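## Task

Grasp the bottle whose cap is green and raise it by more than half of its own height, then keep it held up and upright until the scene ends. Other bottles may be nudged out of the way, but every one of them has to be standing when the scene ends.

## Robot and tools

Robot: a single Kinova Gen3 arm with seven revolute joints (waist, shoulder, upper arm roll, elbow, forearm roll, wrist pitch, wrist roll) and a Robotiq 2F-85 parallel gripper, plus a wrist camera. Its base may sit slightly tilted on the table. Scene frame: origin on the table surface under the arm base, +z up, +x forward, +y to the left when facing along +x.

execute_actions takes "actions", a list holding zero or one item, and an optional "pictures" flag. An empty list moves nothing and just reports the state. A wait is {"steps": N} with N from 1 to 300 control steps; it returns once N steps have elapsed since the previous result, and the time you spend composing a reply is counted in that. A motion is {"rows": [...], "steps": N}: 1 to 15 rows, N from 1 to 15 (default 15). One control step lasts 1/30 s; row k is used on step k, and if rows run out the final row repeats. A refused call sends nothing to the robot.

Each row is one flat list of 10 numbers, each in [-1, 1], in this order: joint_1 to joint_7 offsets, then gripper position, gripper force_limit, gripper speed. The seven joint values are offsets, not poses: each is measured from the joint angle printed in the most recent result that lists angles (before the first such result in a scene, and for any second or later call inside the same reply, from the angle the joint has when the action begins). Rows are not added up; every row is counted from that same reference. Scaling: 1.0 equals 0.9985 rad for joints 1 to 4 and 0.8765 rad for joints 5 to 7. Stated joint ranges in rad: waist ±6.283, shoulder ±2.250, upper arm roll ±6.283, elbow ±2.580, forearm roll ±6.283, wrist pitch ±2.100, wrist roll ±6.283. A request more than 0.013 rad outward past a range end is refused; the true end can differ by up to 0.013 rad, and a joint asked past it is stopped there, with the result then saying "joint sent to its limit" (possibly about an earlier action still running). All-zero joint offsets are not a pause: they pull the arm back to the reference angles.

Speed limits: each joint target is held within 0.304 rad (joints 1 to 4) or 0.266 rad (joints 5 to 7) of the measured angle, and targets are scaled back if they would shift the gripper more than 70 mm from where it is. Joints decelerate together, so after a big move the arm may still be travelling when the result comes back. Between calls the arm keeps heading for the last row sent until it nearly stops or a step is HELD.

Gripper numbers are absolute settings, not offsets. position: +1 fully open (85 mm between pads), about -0.8 pads touching, -1 closes until blocked. force_limit: roughly 20 N per pad at -1, 128 N at 0, 235 N at +1 (less on very thin items). speed: about 20 mm/s at -1, 85 at 0, 150 at +1; faster closing adds up to about 5 N (speed 0) or 12 N (speed +1). New force_limit or speed values only apply after the position value changes by at least 0.01; to loosen a grip, open first. Closing pushes the fingertips about 13 mm farther from the wrist, so keep clearance above the table. To grasp, send -1 and hold it, then confirm object_status 2.

Result lines: Joint positions (rad), Joint velocities (rad/s) and joint torques, all in column order; torques carry a fixed per-unit offset and scale plus noise. object_status: 0 moving, 1 blocked while opening, 2 blocked while closing (gripping), 3 reached the command or pads closed together. It drops to 0 whenever a new position is sent. If the grip slips or loosens, the fingers re-close automatically, except after a grip at force_limit -1, where status stays 2 even if the item is lost. position_measured is in counts: 3 fully open, about 78 = 60 mm, 130 = 40 mm, 180 = 20 mm, 230 pads touching. HELD marks steps whose row was partly or fully not sent. "joint command not followed" means the clearance check altered targets (mounting blocks and posts count as arm). A TORQUE FAULT means a joint hit its load limit (48.6 N m joints 1 to 4, 30.6 N m joints 5 to 7, held weight included): the arm halts 10 s and the rest of the call is dropped. MOTOR HOT appears from 60 °C; at 75 °C an OVER-TEMPERATURE FAULT lets the arm sag until it cools, so avoid long heavy holds.

Cameras: cam_low and cam_wrist, both 504x504, pinhole with radial distortion (cam_low fy 355.444, cx 249.96, cy 250.046; cam_wrist fy 694.214, cx 252.869, cy 253.775). The wrist camera frame may be offset up to about 24 mm and tilted or rolled up to about 11 degrees.

zoom_image: "camera" (cam_low or cam_wrist) and "region" [x0, y0, x1, y1] in pixels of that camera's latest image, top-left origin, at most 504 by 504. read_manual: optional "section", only "licences"; it moves nothing. finished_scene: "scene" is the current scene's number; it is final, reports success, and gives the next task. Sending a reply without any tool call ends all remaining work.

Avoid: knocking bottles over or anything off the table, dropping or slipping the held bottle, slamming or pushing hard, and torque or heat faults. Brief external tugs on the held bottle can happen, so grip firmly.

Each tool is called after "Emit:" as name([rows], argument=value, ...), one row to a line, values as JSON.

## Session

Emit:
execute_actions(actions=[])

Scene clock: 0.00 s of 3900.00 s.
position_measured=3 object_status=3
Joint positions: [ 1.158  0.829  0.311  1.894 -0.799  0.95   0.27 ]
Joint velocities: [ 0.001  0.     0.001  0.    -0.    -0.     0.001]
Joint torques (N m, as the joint torque sensors report them, + toward a larger angle): no reading
Motor temperatures (°C, as the motors report them): [31 31 32 34 42 38 41]

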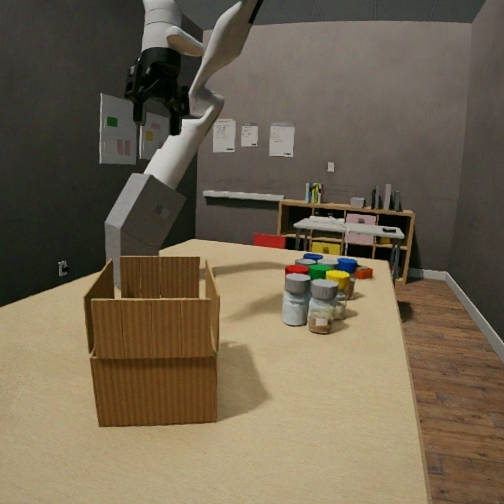

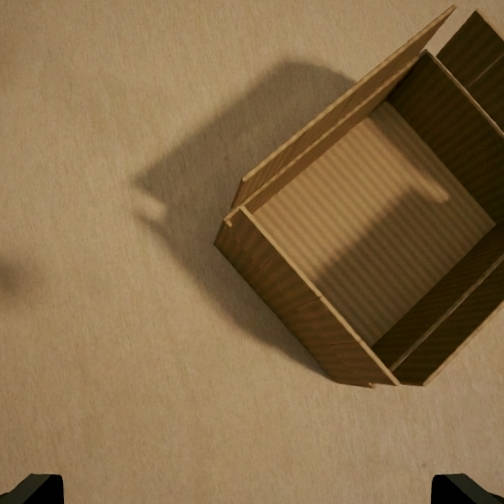

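Emit:
execute_actions([
  {"rows":[[-1,-0.43,-0.311,-0.294,0.329,-0.055,0,1,0,0]]},
], pictures=false)

Emit:
execute_actions([
  {"steps":50},
])

Scene clock: 2.83 s of 3900.00 s.
position_measured=3 object_status=3
Joint positions: [ 0.949  0.627  0.151  1.741 -0.65   0.924  0.27 ]
Joint velocities: [-0.499 -0.404 -0.271 -0.258  0.252 -0.041 -0.001]
Joint torques (N m, as the joint torque sensors report them, + toward a larger angle): [  7.65 -13.76   5.82  -6.73  -0.22  -0.3    0.71]
Motor temperatures (°C, as the motors report them): [31 31 32 34 42 38 41]
Steps of this call (steps 1 to 70: nothing new was sent; steps 71 to 85: all 15 steps of this action). Readings (joint positions | what the end effector reports):
71: [1.157 0.828 0.311 1.894 -0.798 0.950 0.270] | position_measured=3 object_status=3
72: [1.150 0.822 0.307 1.889 -0.793 0.948 0.270] | position_measured=3 object_status=3
74: [1.122 0.793 0.283 1.864 -0.770 0.944 0.270] | position_measured=3 object_status=3
78: [1.060 0.732 0.225 1.811 -0.719 0.936 0.270] | position_measured=3 object_status=3
85: the state above

Scene clock: 4.50 s of 3900.00 s.
position_measured=3 object_status=3
Joint positions: [ 0.16   0.4    0.001  1.601 -0.511  0.902  0.27 ]
Joint velocities: [-0.005 -0.001  0.001 -0.     0.001 -0.002  0.001]
Joint torques (N m, as the joint torque sensors report them, + toward a larger angle): [  7.58 -17.18   5.21  -6.73   0.37  -0.27   0.62]
Motor temperatures (°C, as the motors report them): [31 31 32 34 42 38 41]
Steps of this call (steps 1 to 50: the robot went on to your last target). Readings (joint positions | what the end effector reports):
1: [0.932 0.613 0.142 1.732 -0.642 0.923 0.270] | position_measured=3 object_status=3
2: [0.915 0.601 0.133 1.724 -0.634 0.921 0.270] | position_measured=3 object_status=3
4: [0.879 0.577 0.117 1.709 -0.619 0.919 0.270] | position_measured=3 object_status=3
8: [0.805 0.535 0.089 1.683 -0.593 0.915 0.270] | position_measured=3 object_status=3
50: the state above

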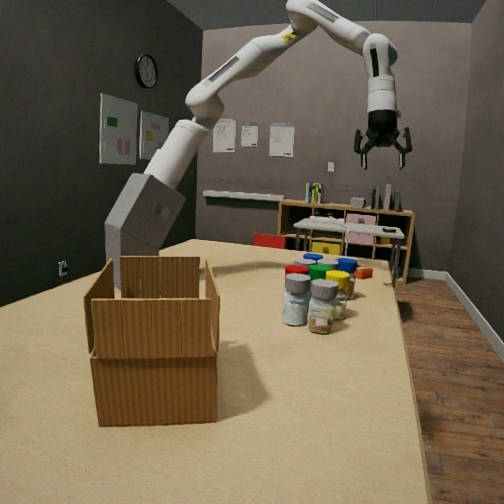

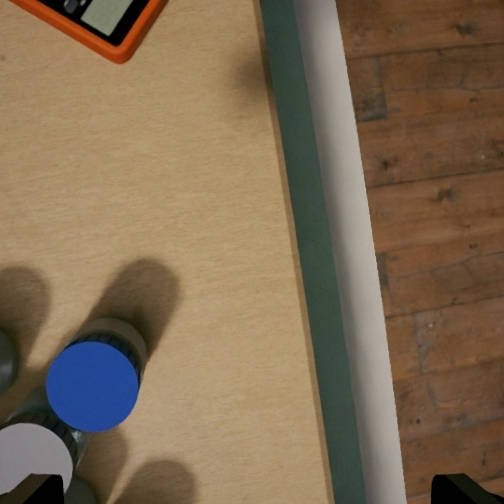

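Emit:
execute_actions([
  {"rows":[[0.198,-0.038,0,0.596,-0.479,-0.382,0.81,1,0,0]]},
], pictures=false)

Emit:
execute_actions([
  {"steps":30},
])

Scene clock: 7.57 s of 3900.00 s.
position_measured=3 object_status=3
Joint positions: [ 0.32   0.369  0.001  1.976 -0.817  0.637  0.6  ]
Joint velocities: [ 0.148 -0.026 -0.001  0.854 -0.474 -0.293  0.816]
Joint torques (N m, as the joint torque sensors report them, + toward a larger angle): [  6.34 -14.27   4.89  -5.59   0.06  -0.33   0.63]
Motor temperatures (°C, as the motors report them): [32 31 32 34 42 38 41]
Steps of this call (steps 1 to 15: the robot went on to your last target; steps 16 to 77: nothing new was sent; steps 78 to 92: all 15 steps of this action). Readings (joint positions | what the end effector reports):
78: [0.161 0.400 0.000 1.602 -0.512 0.901 0.270] | position_measured=3 object_status=3
79: [0.165 0.399 -0.000 1.607 -0.516 0.896 0.275] | position_measured=3 object_status=3
81: [0.185 0.394 -0.001 1.634 -0.540 0.873 0.298] | position_measured=3 object_status=3
85: [0.254 0.381 0.001 1.751 -0.642 0.770 0.401] | position_measured=3 object_status=3
92: the state above

Scene clock: 8.57 s of 3900.00 s.
position_measured=3 object_status=3
Joint positions: [ 0.358  0.362  0.001  2.196 -0.931  0.567  0.98 ]
Joint velocities: [-0.001 -0.     0.     0.    -0.001 -0.     0.   ]
Joint torques (N m, as the joint torque sensors report them, + toward a larger angle): [  6.04 -11.88   4.41  -3.89   0.24  -0.44   0.64]
Motor temperatures (°C, as the motors report them): [32 31 32 34 42 38 41]
Steps of this call (steps 1 to 30: the robot went on to your last target). Readings (joint positions | what the end effector reports):
1: [0.325 0.368 0.001 2.004 -0.832 0.628 0.629] | position_measured=3 object_status=3
2: [0.330 0.368 0.001 2.032 -0.846 0.619 0.660] | position_measured=3 object_status=3
4: [0.339 0.366 0.001 2.086 -0.874 0.602 0.735] | position_measured=3 object_status=3
8: [0.352 0.364 0.001 2.163 -0.914 0.577 0.894] | position_measured=3 object_status=3
30: the state above
The arm was judged still, so your last target was given up. Only a new action makes it travel on or press farther. Fingers that are still opening or closing keep moving.

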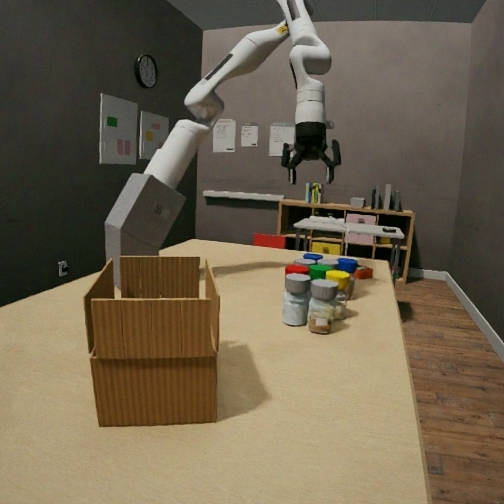

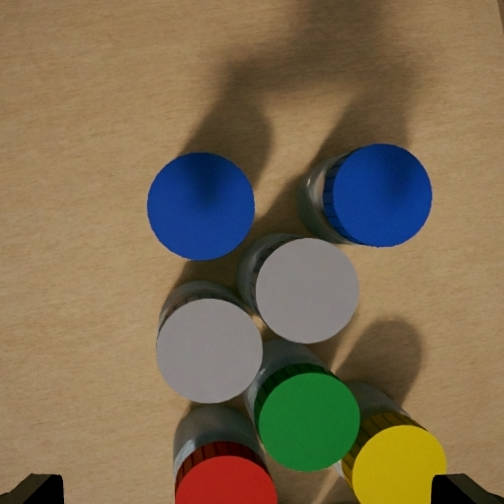

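Emit:
execute_actions([
  {"rows":[[0.121,0.248,0,-0.129,-0.121,-0.017,0.285,0.5,0,0]]},
], pictures=false)

Emit:
execute_actions([
  {"steps":15},
])

Scene clock: 10.80 s of 3900.00 s.
position_measured=66 object_status=0
Joint positions: [ 0.474  0.601  0.001  2.069 -1.036  0.552  1.227]
Joint velocities: [ 0.03   0.056 -0.01  -0.026 -0.018  0.005  0.041]
Joint torques (N m, as the joint torque sensors report them, + toward a larger angle): [  7.44 -14.98   4.67  -3.59   0.15  -0.34   0.45]
Motor temperatures (°C, as the motors report them): [32 31 32 34 42 38 41]
Steps of this call (steps 1 to 52: nothing new was sent; steps 53 to 67: all 15 steps of this action). Readings (joint positions | what the end effector reports):
53: [0.359 0.364 0.000 2.195 -0.931 0.567 0.981] | position_measured=3 object_status=0
54: [0.362 0.370 -0.000 2.193 -0.933 0.567 0.986] | position_measured=4 object_status=0
56: [0.377 0.401 -0.000 2.178 -0.944 0.566 1.012] | position_measured=15 object_status=0
60: [0.430 0.510 0.000 2.122 -0.991 0.558 1.123] | position_measured=43 object_status=0
67: the state above

Scene clock: 11.30 s of 3900.00 s.
position_measured=66 object_status=3
Joint positions: [ 0.479  0.61   0.001  2.067 -1.037  0.552  1.23 ]
Joint velocities: [ 0.001  0.001  0.     0.001 -0.001 -0.001  0.001]
Joint torques (N m, as the joint torque sensors report them, + toward a larger angle): [  7.99 -14.27   4.7   -3.72   0.14  -0.34   0.48]
Motor temperatures (°C, as the motors report them): [32 31 32 34 42 38 41]
Steps of this call (steps 1 to 15: the robot went on to your last target). Readings (joint positions | what the end effector reports):
1: [0.475 0.603 0.001 2.068 -1.036 0.552 1.228] | position_measured=66 object_status=0
2: [0.476 0.605 0.001 2.068 -1.036 0.552 1.229] | position_measured=66 object_status=0
4: [0.477 0.607 0.001 2.067 -1.037 0.552 1.229] | position_measured=66 object_status=0
8: [0.478 0.609 0.001 2.067 -1.037 0.552 1.230] | position_measured=66 object_status=3
15: the state above
The arm was judged still, so your last target was given up. Only a new action makes it travel on or press farther. Fingers that are still opening or closing keep moving.

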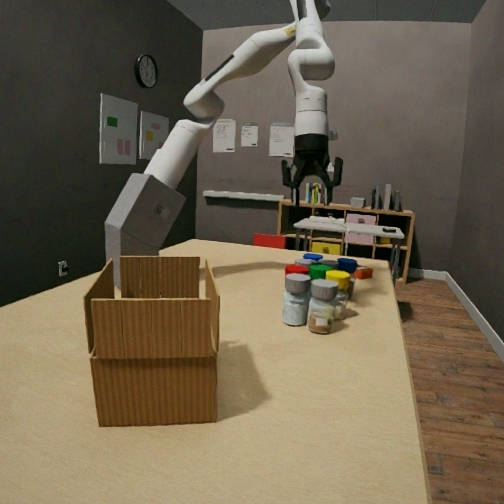

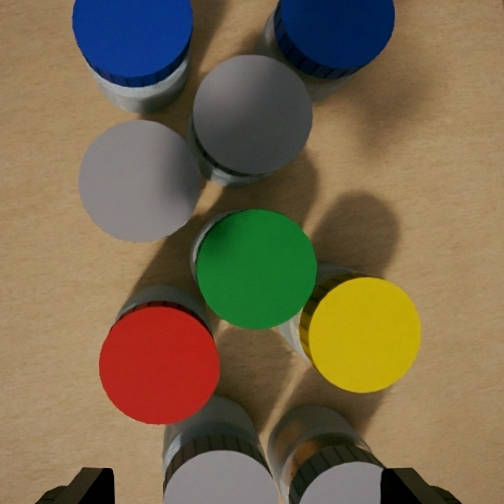

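Emit:
execute_actions([
  {"rows":[[-0.257,0.222,0,-0.013,-0.672,-0.159,0.6,0.42,0,0]]},
], pictures=false)

Emit:
execute_actions([
  {"steps":25},
])

Emit:
zoom_image(camera="cam_low", region=[260,180,380,300])

Scene clock: 13.67 s of 3900.00 s.
position_measured=76 object_status=3
Joint positions: [ 0.247  0.811 -0.     2.056 -1.471  0.424  1.65 ]
Joint velocities: [-0.217  0.186  0.005 -0.013 -1.216 -0.116  0.935]
Joint torques (N m, as the joint torque sensors report them, + toward a larger angle): [  9.3  -16.57   5.33  -1.25   0.11  -0.12   0.55]
Motor temperatures (°C, as the motors report them): [32 31 32 34 42 38 41]
Steps of this call (steps 1 to 56: nothing new was sent; steps 57 to 71: all 15 steps of this action). Readings (joint positions | what the end effector reports):
57: [0.477 0.611 0.001 2.067 -1.038 0.551 1.230] | position_measured=66 object_status=0
58: [0.470 0.617 0.002 2.066 -1.043 0.548 1.235] | position_measured=68 object_status=0
60: [0.440 0.642 0.003 2.065 -1.070 0.534 1.263] | position_measured=74 object_status=0
64: [0.344 0.726 0.001 2.060 -1.188 0.481 1.381] | position_measured=76 object_status=0
71: the state above

Scene clock: 14.50 s of 3900.00 s.
position_measured=76 object_status=3
Joint positions: [ 0.222  0.831  0.001  2.054 -1.626  0.413  1.756]
Joint velocities: [-0.    -0.001 -0.001 -0.001  0.001 -0.001 -0.001]
Joint torques (N m, as the joint torque sensors report them, + toward a larger angle): [  8.7  -15.87   5.1   -0.82   0.12  -0.18   0.65]
Motor temperatures (°C, as the motors report them): [32 31 32 34 42 38 41]
Steps of this call (steps 1 to 25: the robot went on to your last target). Readings (joint positions | what the end effector reports):
1: [0.240 0.817 0.000 2.055 -1.512 0.421 1.680] | position_measured=76 object_status=3
2: [0.234 0.821 0.000 2.055 -1.548 0.418 1.706] | position_measured=76 object_status=3
4: [0.228 0.827 0.000 2.054 -1.600 0.414 1.740] | position_measured=76 object_status=3
8: [0.224 0.830 0.000 2.054 -1.624 0.413 1.754] | position_measured=76 object_status=3
25: the state above

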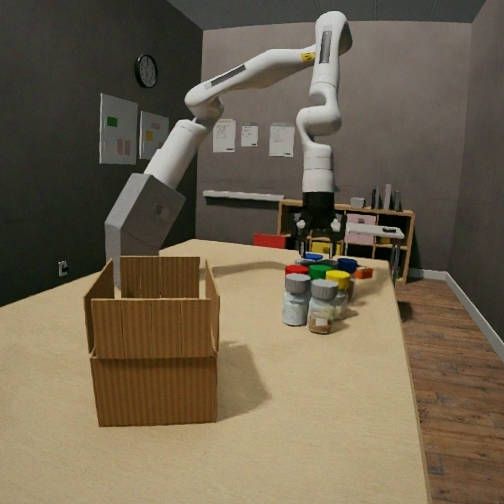

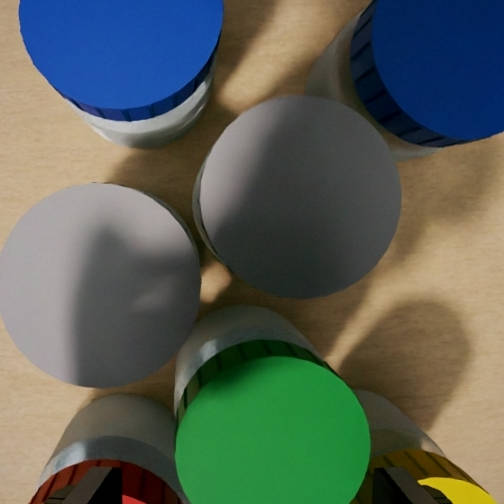

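Region (260, 180, 380, 300) of cam_low's 504x504 image, scaled by 4.200, with more detail than that image has.

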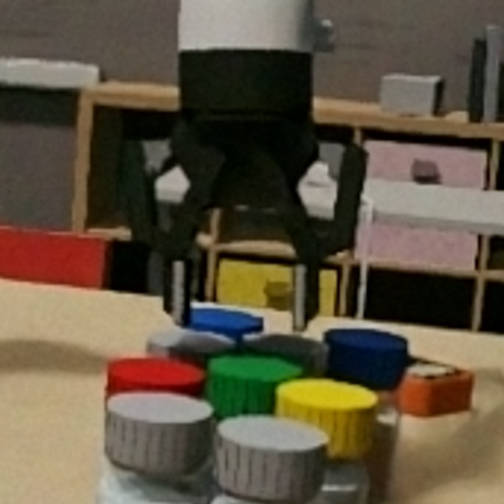

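Emit:
execute_actions([
  {"rows":[[-0.035,0.013,0,-0.0254,-0.008,-0.01,-0.034,0.42,0,0]]},
])

Scene clock: 16.60 s of 3900.00 s.
position_measured=76 object_status=3
Joint positions: [ 0.188  0.844  0.001  2.029 -1.633  0.404  1.726]
Joint velocities: [-0.004  0.003  0.    -0.001 -0.    -0.    -0.   ]
Joint torques (N m, as the joint torque sensors report them, + toward a larger angle): [  8.86 -16.52   4.96  -0.47   0.25  -0.13   0.47]
Motor temperatures (°C, as the motors report them): [32 31 32 34 42 38 41]
Steps of this call (steps 1 to 15: the robot went on to your last target; steps 16 to 48: nothing new was sent; steps 49 to 63: all 15 steps of this action). Readings (joint positions | what the end effector reports):
49: [0.221 0.832 0.001 2.054 -1.626 0.412 1.755] | position_measured=76 object_status=3
50: [0.214 0.834 0.002 2.050 -1.627 0.411 1.751] | position_measured=76 object_status=3
52: [0.199 0.840 0.001 2.039 -1.630 0.407 1.737] | position_measured=76 object_status=3
56: [0.190 0.843 0.000 2.030 -1.632 0.404 1.727] | position_measured=76 object_status=3
63: the state above

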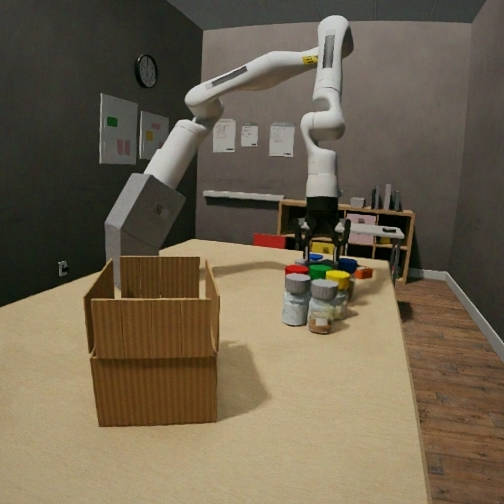

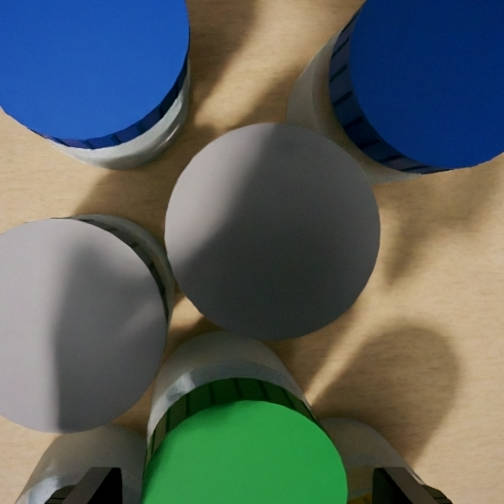

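Emit:
execute_actions([
  {"rows":[[-0.03,0.074,0,-0.036,-0.132,-0.003,0.108,0.42,0,0]]},
])

Emit:
zoom_image(camera="cam_low", region=[260,200,380,320])

Scene clock: 18.00 s of 3900.00 s.
position_measured=76 object_status=3
Joint positions: [ 0.158  0.917  0.     1.993 -1.748  0.401  1.82 ]
Joint velocities: [-0.005  0.008  0.    -0.001 -0.005 -0.001  0.002]
Joint torques (N m, as the joint torque sensors report them, + toward a larger angle): [  8.93 -16.74   5.03  -0.36   0.17  -0.18   0.6 ]
Motor temperatures (°C, as the motors report them): [32 31 32 34 42 38 41]
Steps of this call (steps 1 to 15: the robot went on to your last target; steps 16 to 27: nothing new was sent; steps 28 to 42: all 15 steps of this action). Readings (joint positions | what the end effector reports):
28: [0.187 0.846 0.001 2.028 -1.634 0.404 1.727] | position_measured=76 object_status=3
29: [0.184 0.852 0.001 2.025 -1.642 0.404 1.733] | position_measured=76 object_status=3
31: [0.173 0.880 0.001 2.013 -1.681 0.403 1.765] | position_measured=76 object_status=3
35: [0.161 0.911 0.000 1.996 -1.741 0.401 1.814] | position_measured=76 object_status=3
42: the state above

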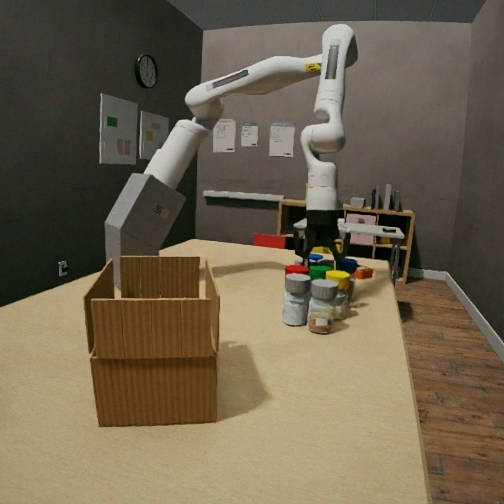

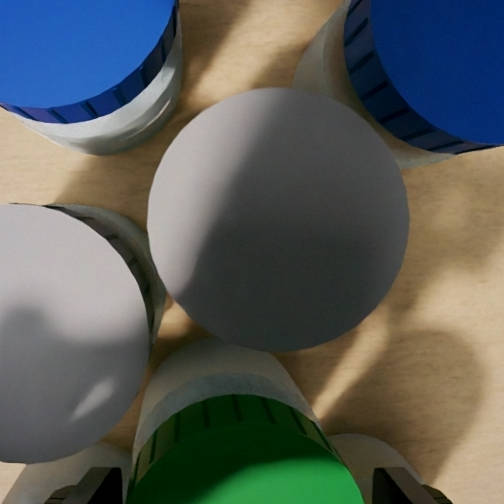

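Region (260, 200, 380, 320) of cam_low's 504x504 image, scaled by 4.200, with more detail than that image has.

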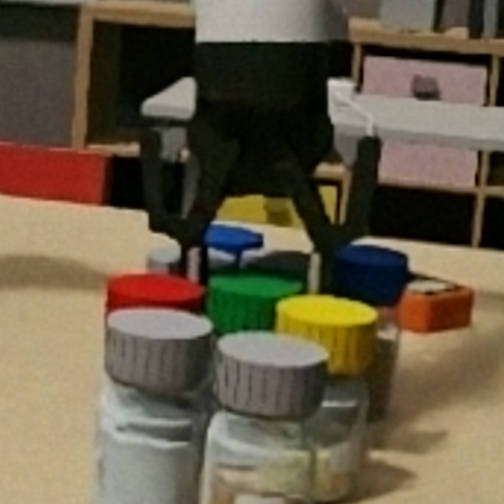

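Emit:
execute_actions([
  {"rows":[[-0.005,0.013,0,-0.006,-0.022,0,0.018,-1,-0.3,-0.5]]},
], pictures=false)

Emit:
execute_actions([
  {"steps":8},
], pictures=false)

Emit:
execute_actions([
  {"rows":[[0.1,-0.23,0,0.1,0.42,0.03,-0.34,-1,-0.3,-0.5]]},
], pictures=false)

Emit:
execute_actions([
  {"steps":15},
])

Scene clock: 19.50 s of 3900.00 s.
position_measured=98 object_status=2
Joint positions: [ 0.155  0.927  0.002  1.989 -1.767  0.401  1.836]
Joint velocities: [ 0.001  0.001  0.001  0.     0.001  0.001 -0.001]
Joint torques (N m, as the joint torque sensors report them, + toward a larger angle): [  7.57 -14.18   4.19  -1.73  -0.23  -0.1    0.52]
Motor temperatures (°C, as the motors report them): [32 31 32 34 42 38 41]
Steps of this call (steps 1 to 15: the robot went on to your last target; steps 16 to 30: nothing new was sent; steps 31 to 45: all 15 steps of this action). Readings (joint positions | what the end effector reports):
31: [0.157 0.919 0.001 1.992 -1.750 0.401 1.821] | position_measured=76 object_status=0
32: [0.156 0.923 0.001 1.991 -1.754 0.401 1.825] | position_measured=77 object_status=0
34: [0.154 0.927 0.000 1.989 -1.762 0.401 1.831] | position_measured=83 object_status=0
38: [0.155 0.927 0.002 1.989 -1.766 0.401 1.835] | position_measured=97 object_status=0
45: the state above

Scene clock: 19.77 s of 3900.00 s.
position_measured=98 object_status=2
Joint positions: [ 0.155  0.927  0.002  1.989 -1.767  0.401  1.836]
Joint velocities: [ 0.001 -0.001 -0.    -0.    -0.001  0.     0.001]
Joint torques (N m, as the joint torque sensors report them, + toward a larger angle): [  7.59 -14.13   3.95  -1.67  -0.27  -0.11   0.58]
Motor temperatures (°C, as the motors report them): [32 31 32 34 42 38 41]
Steps of this call (steps 1 to 8: the robot went on to your last target). Readings (joint positions | what the end effector reports):
1: [0.155 0.927 0.002 1.989 -1.767 0.401 1.836] | position_measured=98 object_status=2
2: [0.155 0.927 0.002 1.989 -1.767 0.401 1.836] | position_measured=98 object_status=2
4: [0.155 0.927 0.002 1.989 -1.767 0.401 1.836] | position_measured=98 object_status=2
8: the state above

Scene clock: 20.27 s of 3900.00 s.
position_measured=98 object_status=2
Joint positions: [ 0.251  0.705  0.002  2.087 -1.404  0.427  1.541]
Joint velocities: [ 0.024 -0.049 -0.004  0.027  0.123  0.004 -0.067]
Joint torques (N m, as the joint torque sensors report them, + toward a larger angle): [  7.54 -15.07   5.04  -2.77   0.07  -0.4    0.76]
Motor temperatures (°C, as the motors report them): [32 31 32 34 42 38 41]
Steps of this call (steps 1 to 15: all 15 steps of this action). Readings (joint positions | what the end effector reports):
1: [0.155 0.926 0.001 1.989 -1.766 0.401 1.835] | position_measured=98 object_status=2
2: [0.157 0.921 0.001 1.991 -1.762 0.402 1.831] | position_measured=98 object_status=2
4: [0.169 0.894 -0.001 2.002 -1.733 0.405 1.802] | position_measured=98 object_status=2
8: [0.212 0.794 0.001 2.044 -1.600 0.416 1.676] | position_measured=98 object_status=2
15: the state above

Scene clock: 20.77 s of 3900.00 s.
position_measured=98 object_status=2
Joint positions: [ 0.254  0.697  0.002  2.089 -1.399  0.427  1.538]
Joint velocities: [ 0.    -0.001 -0.    -0.001 -0.     0.002  0.   ]
Joint torques (N m, as the joint torque sensors report them, + toward a larger angle): [  8.63 -15.89   5.34  -2.     0.16  -0.35   0.63]
Motor temperatures (°C, as the motors report them): [32 31 32 34 42 38 41]
Steps of this call (steps 1 to 15: the robot went on to your last target). Readings (joint positions | what the end effector reports):
1: [0.252 0.703 0.002 2.088 -1.402 0.427 1.540] | position_measured=98 object_status=2
2: [0.252 0.702 0.002 2.088 -1.401 0.427 1.539] | position_measured=98 object_status=2
4: [0.253 0.700 0.002 2.089 -1.399 0.427 1.538] | position_measured=98 object_status=2
8: [0.254 0.698 0.002 2.089 -1.399 0.427 1.538] | position_measured=98 object_status=2
15: the state above
The arm was judged still, so your last target was given up. Only a new action makes it travel on or press farther. Fingers that are still opening or closing keep moving.

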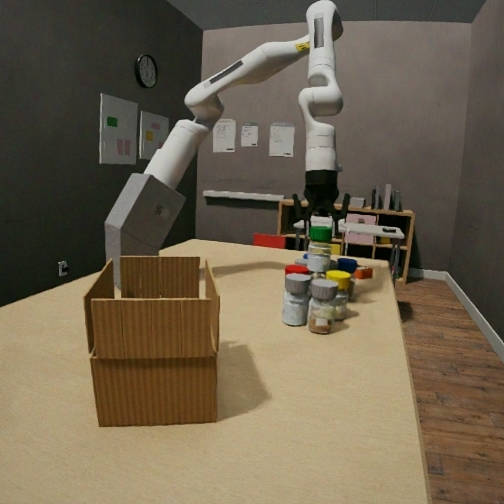

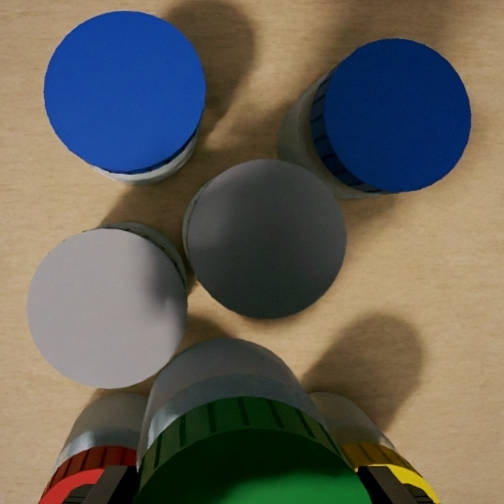

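Emit:
finished_scene(scene=1)

The scene is finished: the task was done.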